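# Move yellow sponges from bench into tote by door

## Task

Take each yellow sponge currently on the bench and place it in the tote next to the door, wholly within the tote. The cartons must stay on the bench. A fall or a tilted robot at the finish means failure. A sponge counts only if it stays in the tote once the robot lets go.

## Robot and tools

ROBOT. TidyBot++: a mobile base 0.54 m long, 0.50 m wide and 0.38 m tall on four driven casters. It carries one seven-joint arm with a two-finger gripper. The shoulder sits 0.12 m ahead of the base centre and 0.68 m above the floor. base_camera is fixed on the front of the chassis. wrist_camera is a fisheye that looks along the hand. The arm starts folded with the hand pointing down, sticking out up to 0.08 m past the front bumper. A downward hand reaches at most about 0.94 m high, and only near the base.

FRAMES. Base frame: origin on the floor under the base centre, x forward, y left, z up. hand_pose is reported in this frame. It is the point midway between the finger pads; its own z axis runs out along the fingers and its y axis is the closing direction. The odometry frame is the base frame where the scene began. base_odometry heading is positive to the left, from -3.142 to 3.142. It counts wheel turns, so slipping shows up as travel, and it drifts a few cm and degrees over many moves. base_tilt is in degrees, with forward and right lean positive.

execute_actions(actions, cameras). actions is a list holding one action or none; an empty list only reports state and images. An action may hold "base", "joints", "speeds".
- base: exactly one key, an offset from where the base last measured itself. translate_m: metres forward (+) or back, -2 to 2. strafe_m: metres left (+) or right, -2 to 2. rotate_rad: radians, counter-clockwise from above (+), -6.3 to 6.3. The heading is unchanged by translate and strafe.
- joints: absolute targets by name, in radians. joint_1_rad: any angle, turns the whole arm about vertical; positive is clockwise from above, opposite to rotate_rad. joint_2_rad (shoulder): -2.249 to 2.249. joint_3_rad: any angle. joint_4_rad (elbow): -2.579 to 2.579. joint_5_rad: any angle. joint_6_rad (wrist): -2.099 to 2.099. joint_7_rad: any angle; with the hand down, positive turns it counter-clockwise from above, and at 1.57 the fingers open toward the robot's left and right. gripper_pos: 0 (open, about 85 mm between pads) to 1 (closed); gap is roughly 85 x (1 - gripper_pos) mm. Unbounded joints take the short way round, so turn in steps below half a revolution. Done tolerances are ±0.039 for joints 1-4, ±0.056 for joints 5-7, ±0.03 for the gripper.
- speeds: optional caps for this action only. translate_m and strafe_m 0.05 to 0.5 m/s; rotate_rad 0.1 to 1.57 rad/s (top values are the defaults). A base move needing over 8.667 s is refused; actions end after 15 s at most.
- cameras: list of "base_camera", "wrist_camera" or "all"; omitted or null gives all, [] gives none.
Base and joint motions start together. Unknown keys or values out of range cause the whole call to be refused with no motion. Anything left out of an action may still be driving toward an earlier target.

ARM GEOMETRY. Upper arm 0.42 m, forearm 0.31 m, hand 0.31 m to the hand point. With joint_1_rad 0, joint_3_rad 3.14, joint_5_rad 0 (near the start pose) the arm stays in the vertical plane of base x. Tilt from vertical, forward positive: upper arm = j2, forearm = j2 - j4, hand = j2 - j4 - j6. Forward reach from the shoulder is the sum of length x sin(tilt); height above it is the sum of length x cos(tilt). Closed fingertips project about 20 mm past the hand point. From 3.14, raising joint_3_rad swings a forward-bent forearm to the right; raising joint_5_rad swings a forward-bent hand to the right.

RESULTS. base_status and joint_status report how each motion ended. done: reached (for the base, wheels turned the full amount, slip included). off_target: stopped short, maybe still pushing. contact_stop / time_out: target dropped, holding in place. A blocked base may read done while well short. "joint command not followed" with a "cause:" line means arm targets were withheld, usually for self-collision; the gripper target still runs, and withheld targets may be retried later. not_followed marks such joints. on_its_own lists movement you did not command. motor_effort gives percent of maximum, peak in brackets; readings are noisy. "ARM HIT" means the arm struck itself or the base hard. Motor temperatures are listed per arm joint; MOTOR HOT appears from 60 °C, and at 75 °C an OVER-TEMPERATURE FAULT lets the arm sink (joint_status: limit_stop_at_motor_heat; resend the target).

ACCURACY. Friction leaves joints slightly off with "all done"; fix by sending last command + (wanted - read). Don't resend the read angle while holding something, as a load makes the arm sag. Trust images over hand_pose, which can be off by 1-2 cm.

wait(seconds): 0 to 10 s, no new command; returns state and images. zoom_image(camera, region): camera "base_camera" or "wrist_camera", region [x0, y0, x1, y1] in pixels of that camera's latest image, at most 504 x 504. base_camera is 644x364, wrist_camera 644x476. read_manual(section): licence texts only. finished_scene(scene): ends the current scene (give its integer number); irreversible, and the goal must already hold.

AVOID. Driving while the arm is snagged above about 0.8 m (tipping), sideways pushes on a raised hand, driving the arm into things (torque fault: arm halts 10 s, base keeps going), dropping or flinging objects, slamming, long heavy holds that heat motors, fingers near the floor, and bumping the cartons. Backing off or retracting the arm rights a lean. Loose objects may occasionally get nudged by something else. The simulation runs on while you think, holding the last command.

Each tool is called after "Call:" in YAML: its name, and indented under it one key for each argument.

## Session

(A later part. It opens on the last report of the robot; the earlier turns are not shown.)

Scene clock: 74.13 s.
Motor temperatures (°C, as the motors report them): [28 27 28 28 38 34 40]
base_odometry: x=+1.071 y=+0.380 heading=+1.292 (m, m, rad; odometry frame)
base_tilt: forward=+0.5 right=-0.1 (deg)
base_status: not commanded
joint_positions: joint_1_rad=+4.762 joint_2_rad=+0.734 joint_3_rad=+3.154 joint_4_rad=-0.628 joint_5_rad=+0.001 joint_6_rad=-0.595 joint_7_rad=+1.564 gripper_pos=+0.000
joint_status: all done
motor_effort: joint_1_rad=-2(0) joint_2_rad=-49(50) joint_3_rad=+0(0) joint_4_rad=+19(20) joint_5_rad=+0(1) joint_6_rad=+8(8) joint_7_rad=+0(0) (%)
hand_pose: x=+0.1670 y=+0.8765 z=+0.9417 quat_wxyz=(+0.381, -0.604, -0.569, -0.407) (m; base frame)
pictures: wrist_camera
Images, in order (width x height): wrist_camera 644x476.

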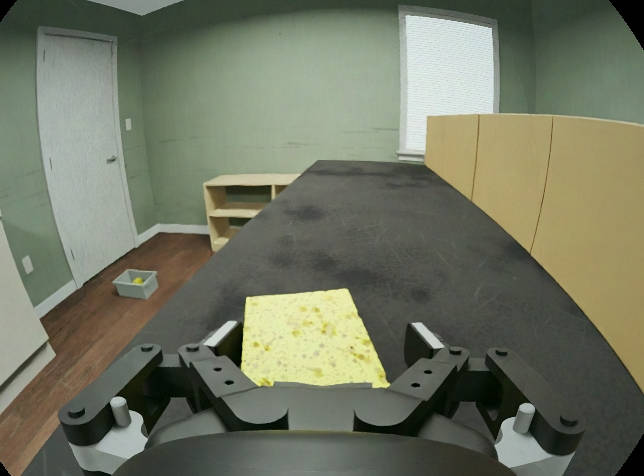

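Call:
execute_actions:
  actions:
    - {"base":{"translate_m":-0.012},"joints":{"joint_1_rad":-1.53}}
  cameras: []

Call:
execute_actions:
  actions:
    - {"joints":{"joint_6_rad":-0.72}}
  cameras: ["wrist_camera"]

Call:
execute_actions:
  actions:
    - {"joints":{"gripper_pos":1}}
  cameras: []

Call:
execute_actions:
  actions:
    - {"joints":{"joint_2_rad":-0.3}}
  cameras: ["wrist_camera"]

Scene clock: 75.00 s.
Motor temperatures (°C, as the motors report them): [28 27 28 28 38 34 40]
base_odometry: x=+1.067 y=+0.368 heading=+1.292 (m, m, rad; odometry frame)
base_tilt: forward=+0.5 right=-0.1 (deg)
base_status: done
joint_positions: joint_1_rad=+4.752 joint_2_rad=+0.734 joint_3_rad=+3.154 joint_4_rad=-0.628 joint_5_rad=+0.001 joint_6_rad=-0.595 joint_7_rad=+1.564 gripper_pos=+0.000
joint_status: all done
motor_effort: joint_1_rad=-1(5) joint_2_rad=-51(51) joint_3_rad=+0(1) joint_4_rad=+19(19) joint_5_rad=+1(0) joint_6_rad=+8(8) joint_7_rad=+0(0) (%)
hand_pose: x=+0.1585 y=+0.8770 z=+0.9415 quat_wxyz=(+0.383, -0.601, -0.572, -0.405) (m; base frame)
pictures: none
No camera images: the call's "cameras" was empty. Leave "cameras" out to get every camera's image.

Scene clock: 75.80 s.
Motor temperatures (°C, as the motors report them): [28 27 28 28 38 34 40]
base_odometry: x=+1.067 y=+0.368 heading=+1.292 (m, m, rad; odometry frame)
base_tilt: forward=+0.5 right=-0.1 (deg)
base_status: not commanded
joint_positions: joint_1_rad=+4.752 joint_2_rad=+0.739 joint_3_rad=+3.154 joint_4_rad=-0.620 joint_5_rad=+0.001 joint_6_rad=-0.699 joint_7_rad=+1.564 gripper_pos=+0.000
joint_status: all done
motor_effort: joint_1_rad=-1(2) joint_2_rad=-48(54) joint_3_rad=+0(1) joint_4_rad=+18(20) joint_5_rad=+0(0) joint_6_rad=+7(9) joint_7_rad=+0(0) (%)
hand_pose: x=+0.1582 y=+0.8651 z=+0.9132 quat_wxyz=(+0.354, -0.621, -0.590, -0.375) (m; base frame)
pictures: wrist_camera
Images, in order (width x height): wrist_camera 644x476.

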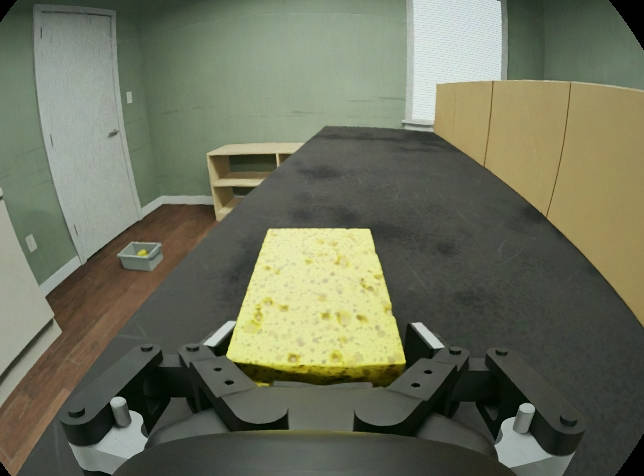

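Scene clock: 76.90 s.
Motor temperatures (°C, as the motors report them): [28 27 28 28 38 34 40]
base_odometry: x=+1.067 y=+0.368 heading=+1.292 (m, m, rad; odometry frame)
base_tilt: forward=+0.5 right=-0.1 (deg)
base_status: not commanded
joint_positions: joint_1_rad=+4.752 joint_2_rad=+0.739 joint_3_rad=+3.154 joint_4_rad=-0.613 joint_5_rad=+0.001 joint_6_rad=-0.699 joint_7_rad=+1.564 gripper_pos=+0.378
joint_status: gripper_pos off_target (ended at +0.378, target +1.000)
motor_effort: joint_1_rad=-1(2) joint_2_rad=-45(49) joint_3_rad=+0(1) joint_4_rad=+16(18) joint_5_rad=+1(0) joint_6_rad=+6(7) joint_7_rad=+0(0) (%)
hand_pose: x=+0.1582 y=+0.8656 z=+0.9171 quat_wxyz=(+0.356, -0.620, -0.589, -0.377) (m; base frame)
pictures: none
No camera images: the call's "cameras" was empty. Leave "cameras" out to get every camera's image.

Scene clock: 79.23 s.
Motor temperatures (°C, as the motors report them): [28 27 28 28 38 34 40]
base_odometry: x=+1.067 y=+0.368 heading=+1.292 (m, m, rad; odometry frame)
base_tilt: forward=+0.5 right=+0.0 (deg)
base_status: not commanded
joint_positions: joint_1_rad=+4.752 joint_2_rad=-0.295 joint_3_rad=+3.154 joint_4_rad=-0.617 joint_5_rad=+0.001 joint_6_rad=-0.699 joint_7_rad=+1.564 gripper_pos=+0.379
joint_status: all done
motor_effort: joint_1_rad=-1(0) joint_2_rad=+3(58) joint_3_rad=+1(0) joint_4_rad=+8(22) joint_5_rad=+1(1) joint_6_rad=+8(9) joint_7_rad=+0(0) (%)
hand_pose: x=+0.1335 y=+0.2422 z=+1.5454 quat_wxyz=(+0.603, -0.356, -0.334, -0.630) (m; base frame)
pictures: wrist_camera
Images, in order (width x height): wrist_camera 644x476.

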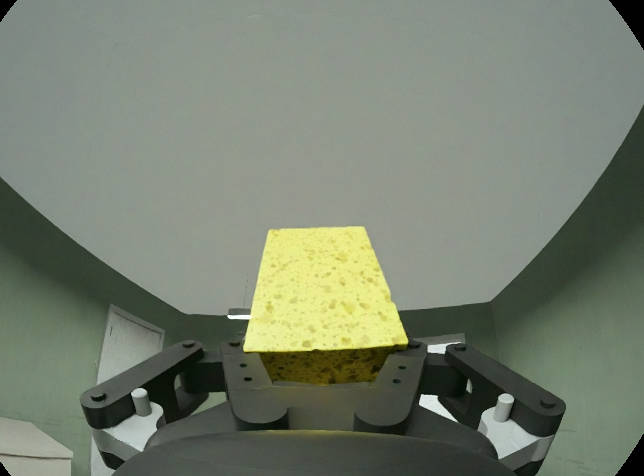

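Call:
execute_actions:
  actions:
    - {"base":{"translate_m":-0.8}}
  cameras: []

Call:
execute_actions:
  actions:
    - {"base":{"rotate_rad":1.68},"joints":{"joint_1_rad":0.02}}
  cameras: ["base_camera"]

Call:
execute_actions:
  actions:
    - {"base":{"translate_m":1.62},"joints":{"joint_2_rad":1.2,"joint_4_rad":-1.82,"joint_6_rad":0.4}}

Scene clock: 82.50 s.
Motor temperatures (°C, as the motors report them): [28 27 28 28 38 34 40]
base_odometry: x=+0.846 y=-0.401 heading=+1.291 (m, m, rad; odometry frame)
base_tilt: forward=+0.5 right=-0.1 (deg)
base_status: done
joint_positions: joint_1_rad=+4.752 joint_2_rad=-0.295 joint_3_rad=+3.155 joint_4_rad=-0.617 joint_5_rad=+0.001 joint_6_rad=-0.699 joint_7_rad=+1.564 gripper_pos=+0.379
joint_status: not commanded
motor_effort: joint_1_rad=-1(1) joint_2_rad=+3(8) joint_3_rad=+1(3) joint_4_rad=+8(10) joint_5_rad=+1(0) joint_6_rad=+7(8) joint_7_rad=+0(0) (%)
hand_pose: x=+0.1338 y=+0.2421 z=+1.5455 quat_wxyz=(+0.603, -0.357, -0.334, -0.631) (m; base frame)
pictures: none
No camera images: the call's "cameras" was empty. Leave "cameras" out to get every camera's image.

Scene clock: 85.27 s.
Motor temperatures (°C, as the motors report them): [28 27 28 28 38 34 40]
base_odometry: x=+0.846 y=-0.401 heading=+2.970 (m, m, rad; odometry frame)
base_tilt: forward=+0.4 right=-0.1 (deg)
base_status: done
joint_positions: joint_1_rad=+6.279 joint_2_rad=-0.295 joint_3_rad=+3.155 joint_4_rad=-0.617 joint_5_rad=+0.001 joint_6_rad=-0.699 joint_7_rad=+1.564 gripper_pos=+0.379
joint_status: all done
motor_effort: joint_1_rad=-1(1) joint_2_rad=+3(6) joint_3_rad=+1(1) joint_4_rad=+8(9) joint_5_rad=+1(0) joint_6_rad=+8(8) joint_7_rad=+0(0) (%)
hand_pose: x=+0.3615 y=-0.0041 z=+1.5455 quat_wxyz=(+0.000, -0.488, +0.005, -0.873) (m; base frame)
pictures: base_camera
Images, in order (width x height): base_camera 644x364.

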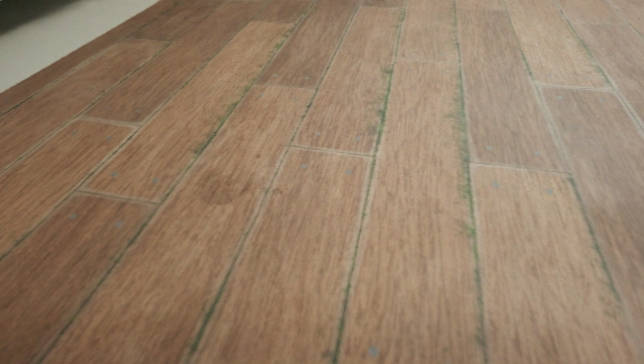

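Scene clock: 89.83 s.
Motor temperatures (°C, as the motors report them): [28 27 28 28 38 34 40]
base_odometry: x=-0.750 y=-0.127 heading=+2.971 (m, m, rad; odometry frame)
base_tilt: forward=+0.5 right=-0.1 (deg)
base_status: done
joint_positions: joint_1_rad=+6.279 joint_2_rad=+1.184 joint_3_rad=+3.155 joint_4_rad=-1.812 joint_5_rad=+0.001 joint_6_rad=+0.372 joint_7_rad=+1.564 gripper_pos=+0.379
joint_status: all done
motor_effort: joint_1_rad=-1(1) joint_2_rad=-44(58) joint_3_rad=+0(0) joint_4_rad=+5(19) joint_5_rad=+1(0) joint_6_rad=+5(8) joint_7_rad=+0(0) (%)
hand_pose: x=+0.7084 y=-0.0040 z=+0.2588 quat_wxyz=(-0.005, -0.967, +0.002, -0.256) (m; base frame)
pictures: base_camera, wrist_camera
Images, in order (width x height): base_camera 644x364, wrist_camera 644x476.

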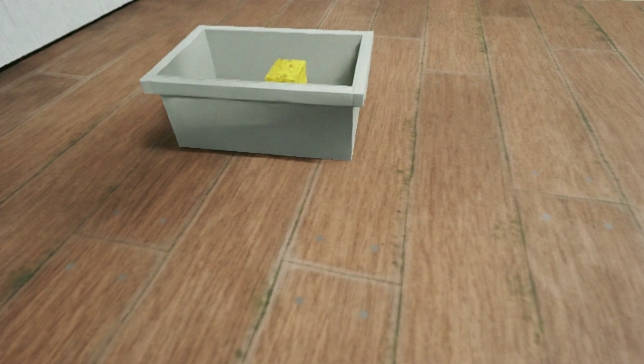

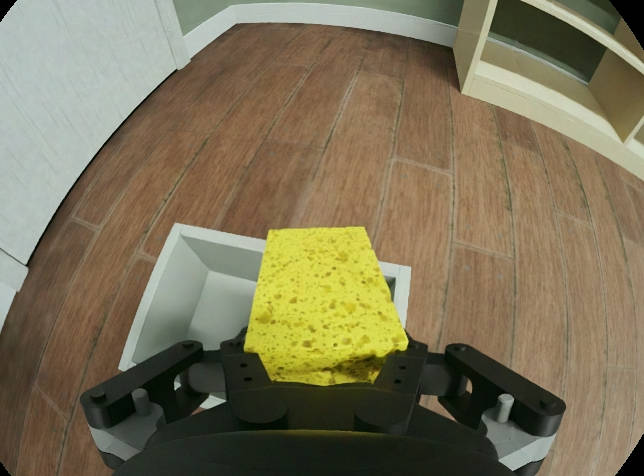

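Call:
execute_actions:
  actions:
    - {"base":{"rotate_rad":-0.1}}
  cameras: []

Call:
execute_actions:
  actions:
    - {"base":{"strafe_m":0.185},"joints":{"joint_2_rad":1.36,"joint_4_rad":-1.76,"joint_6_rad":0.42}}

Scene clock: 90.83 s.
Motor temperatures (°C, as the motors report them): [28 27 28 28 38 34 40]
base_odometry: x=-0.751 y=-0.127 heading=+2.871 (m, m, rad; odometry frame)
base_tilt: forward=+0.6 right=-0.1 (deg)
base_status: done
joint_positions: joint_1_rad=+6.307 joint_2_rad=+1.184 joint_3_rad=+3.162 joint_4_rad=-1.812 joint_5_rad=+0.001 joint_6_rad=+0.372 joint_7_rad=+1.564 gripper_pos=+0.379
joint_status: not commanded
motor_effort: joint_1_rad=-1(5) joint_2_rad=-44(45) joint_3_rad=-1(3) joint_4_rad=+4(5) joint_5_rad=+1(0) joint_6_rad=+5(5) joint_7_rad=-1(0) (%)
hand_pose: x=+0.7080 y=-0.0251 z=+0.2588 quat_wxyz=(-0.012, -0.966, +0.016, -0.256) (m; base frame)
pictures: none
No camera images: the call's "cameras" was empty. Leave "cameras" out to get every camera's image.

Scene clock: 94.17 s.
Motor temperatures (°C, as the motors report them): [28 27 28 28 38 34 40]
base_odometry: x=-0.791 y=-0.296 heading=+2.806 (m, m, rad; odometry frame)
base_tilt: forward=+0.5 right=+0.0 (deg)
base_status: strafe_m time_out (by the wheels' count: +0.173 of +0.185)
joint_positions: joint_1_rad=+6.300 joint_2_rad=+1.355 joint_3_rad=+3.156 joint_4_rad=-1.768 joint_5_rad=+0.000 joint_6_rad=+0.393 joint_7_rad=+1.564 gripper_pos=+0.379
joint_status: all done
motor_effort: joint_1_rad=-1(11) joint_2_rad=-43(50) joint_3_rad=+0(11) joint_4_rad=+2(9) joint_5_rad=+1(2) joint_6_rad=+4(6) joint_7_rad=+0(1) (%)
hand_pose: x=+0.6604 y=-0.0169 z=+0.1721 quat_wxyz=(-0.008, -0.979, +0.012, -0.204) (m; base frame)
pictures: base_camera, wrist_camera
Images, in order (width x height): base_camera 644x364, wrist_camera 644x476.

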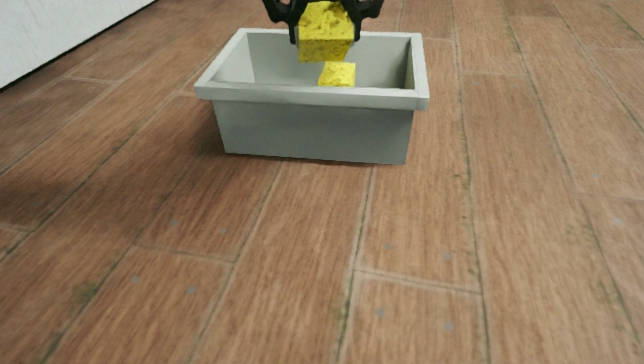

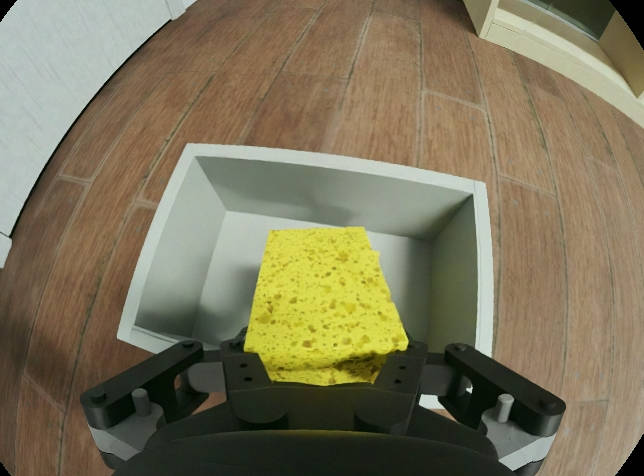

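Base hit the cabinet; use joint 1 to shift left ~7 cm.

Call:
execute_actions:
  actions:
    - {"base":{"translate_m":0.04},"joints":{"joint_1_rad":-0.13,"joint_7_rad":1.4}}

Scene clock: 95.30 s.
Motor temperatures (°C, as the motors report them): [28 27 28 28 38 34 40]
base_odometry: x=-0.829 y=-0.283 heading=+2.807 (m, m, rad; odometry frame)
base_tilt: forward=+0.5 right=-0.1 (deg)
base_status: done
joint_positions: joint_1_rad=+6.160 joint_2_rad=+1.355 joint_3_rad=+3.156 joint_4_rad=-1.761 joint_5_rad=+0.000 joint_6_rad=+0.393 joint_7_rad=+1.427 gripper_pos=+0.379
joint_status: all done
motor_effort: joint_1_rad=+0(2) joint_2_rad=-44(46) joint_3_rad=+0(2) joint_4_rad=+2(4) joint_5_rad=+1(0) joint_6_rad=+5(5) joint_7_rad=-1(0) (%)
hand_pose: x=+0.6616 y=+0.0594 z=+0.1731 quat_wxyz=(+0.020, -0.978, +0.010, -0.207) (m; base frame)
pictures: base_camera, wrist_camera
Images, in order (width x height): base_camera 644x364, wrist_camera 644x476.

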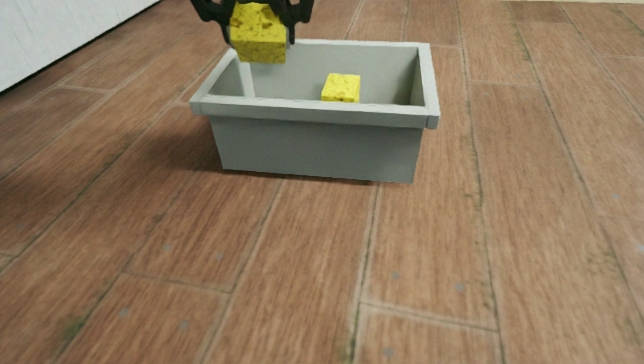

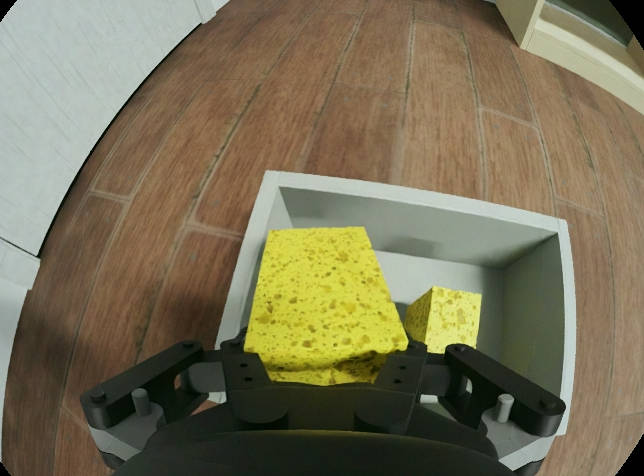

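Call:
execute_actions:
  actions:
    - {"joints":{"joint_1_rad":-0.06}}
  cameras: []

Call:
execute_actions:
  actions:
    - {"joints":{"joint_2_rad":1.52,"joint_4_rad":-1.7,"joint_6_rad":0.47}}

Call:
execute_actions:
  actions:
    - {"joints":{"gripper_pos":0.18}}
  cameras: []

Call:
execute_actions:
  actions:
    - {"joints":{"joint_2_rad":1.2,"joint_6_rad":0.1}}

Scene clock: 96.37 s.
Motor temperatures (°C, as the motors report them): [28 27 28 28 38 34 40]
base_odometry: x=-0.829 y=-0.283 heading=+2.807 (m, m, rad; odometry frame)
base_tilt: forward=+0.5 right=-0.1 (deg)
base_status: not commanded
joint_positions: joint_1_rad=+6.209 joint_2_rad=+1.355 joint_3_rad=+3.156 joint_4_rad=-1.761 joint_5_rad=+0.000 joint_6_rad=+0.393 joint_7_rad=+1.427 gripper_pos=+0.379
joint_status: all done
motor_effort: joint_1_rad=-1(3) joint_2_rad=-44(44) joint_3_rad=+0(1) joint_4_rad=+2(3) joint_5_rad=+0(1) joint_6_rad=+4(4) joint_7_rad=+0(0) (%)
hand_pose: x=+0.6639 y=+0.0326 z=+0.1731 quat_wxyz=(+0.015, -0.978, +0.034, -0.208) (m; base frame)
pictures: none
No camera images: the call's "cameras" was empty. Leave "cameras" out to get every camera's image.

Scene clock: 97.47 s.
Motor temperatures (°C, as the motors report them): [28 27 28 28 38 34 40]
base_odometry: x=-0.829 y=-0.283 heading=+2.807 (m, m, rad; odometry frame)
base_tilt: forward=+0.4 right=-0.1 (deg)
base_status: not commanded
joint_positions: joint_1_rad=+6.209 joint_2_rad=+1.499 joint_3_rad=+3.156 joint_4_rad=-1.712 joint_5_rad=+0.000 joint_6_rad=+0.445 joint_7_rad=+1.427 gripper_pos=+0.379
joint_status: all done
motor_effort: joint_1_rad=-1(1) joint_2_rad=-42(45) joint_3_rad=+0(1) joint_4_rad=+0(3) joint_5_rad=+1(1) joint_6_rad=+4(4) joint_7_rad=+0(0) (%)
hand_pose: x=+0.6301 y=+0.0302 z=+0.1085 quat_wxyz=(+0.013, -0.982, +0.033, -0.186) (m; base frame)
pictures: base_camera, wrist_camera
Images, in order (width x height): base_camera 644x364, wrist_camera 644x476.

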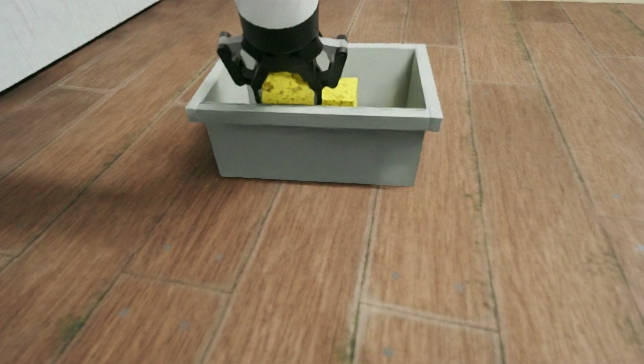

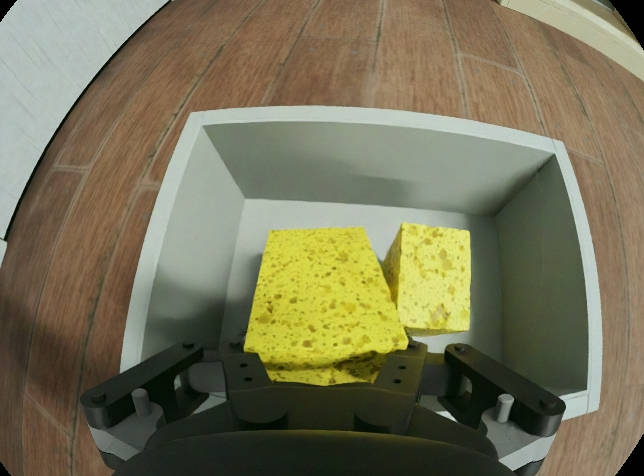

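Scene clock: 98.47 s.
Motor temperatures (°C, as the motors report them): [28 27 28 28 38 34 40]
base_odometry: x=-0.829 y=-0.283 heading=+2.807 (m, m, rad; odometry frame)
base_tilt: forward=+0.6 right=-0.1 (deg)
base_status: not commanded
joint_positions: joint_1_rad=+6.209 joint_2_rad=+1.499 joint_3_rad=+3.156 joint_4_rad=-1.712 joint_5_rad=+0.000 joint_6_rad=+0.445 joint_7_rad=+1.427 gripper_pos=+0.180
joint_status: all done
motor_effort: joint_1_rad=-1(1) joint_2_rad=-42(43) joint_3_rad=+0(0) joint_4_rad=+1(1) joint_5_rad=+1(1) joint_6_rad=+4(4) joint_7_rad=+0(0) (%)
hand_pose: x=+0.6301 y=+0.0302 z=+0.1085 quat_wxyz=(+0.013, -0.982, +0.033, -0.186) (m; base frame)
pictures: none
No camera images: the call's "cameras" was empty. Leave "cameras" out to get every camera's image.

Scene clock: 99.93 s.
Motor temperatures (°C, as the motors report them): [28 27 28 28 38 34 40]
base_odometry: x=-0.829 y=-0.283 heading=+2.807 (m, m, rad; odometry frame)
base_tilt: forward=+0.5 right=+0.0 (deg)
base_status: not commanded
joint_positions: joint_1_rad=+6.209 joint_2_rad=+1.205 joint_3_rad=+3.156 joint_4_rad=-1.705 joint_5_rad=+0.000 joint_6_rad=+0.130 joint_7_rad=+1.427 gripper_pos=+0.180
joint_status: all done
motor_effort: joint_1_rad=-1(2) joint_2_rad=-45(47) joint_3_rad=+0(0) joint_4_rad=+5(6) joint_5_rad=+1(0) joint_6_rad=+4(4) joint_7_rad=+0(0) (%)
hand_pose: x=+0.6933 y=+0.0346 z=+0.2351 quat_wxyz=(+0.012, -0.983, +0.036, -0.180) (m; base frame)
pictures: base_camera, wrist_camera
Images, in order (width x height): base_camera 644x364, wrist_camera 644x476.

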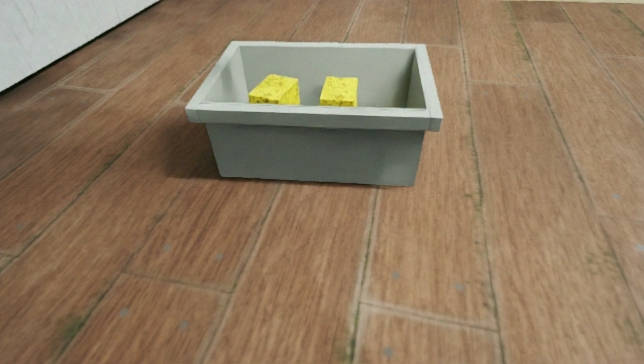

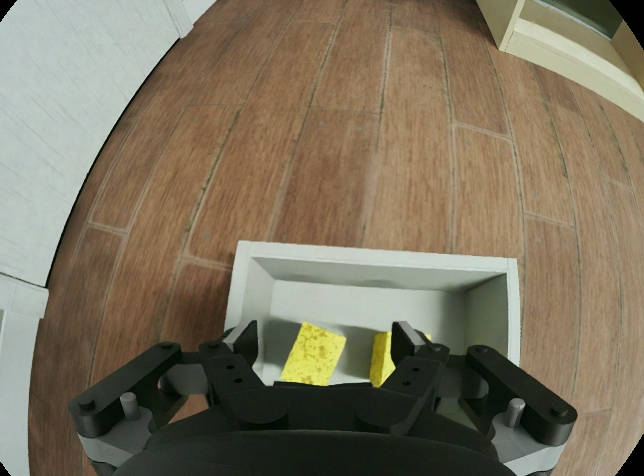

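Call:
finished_scene:
  scene: 1

The scene is finished: the task was done.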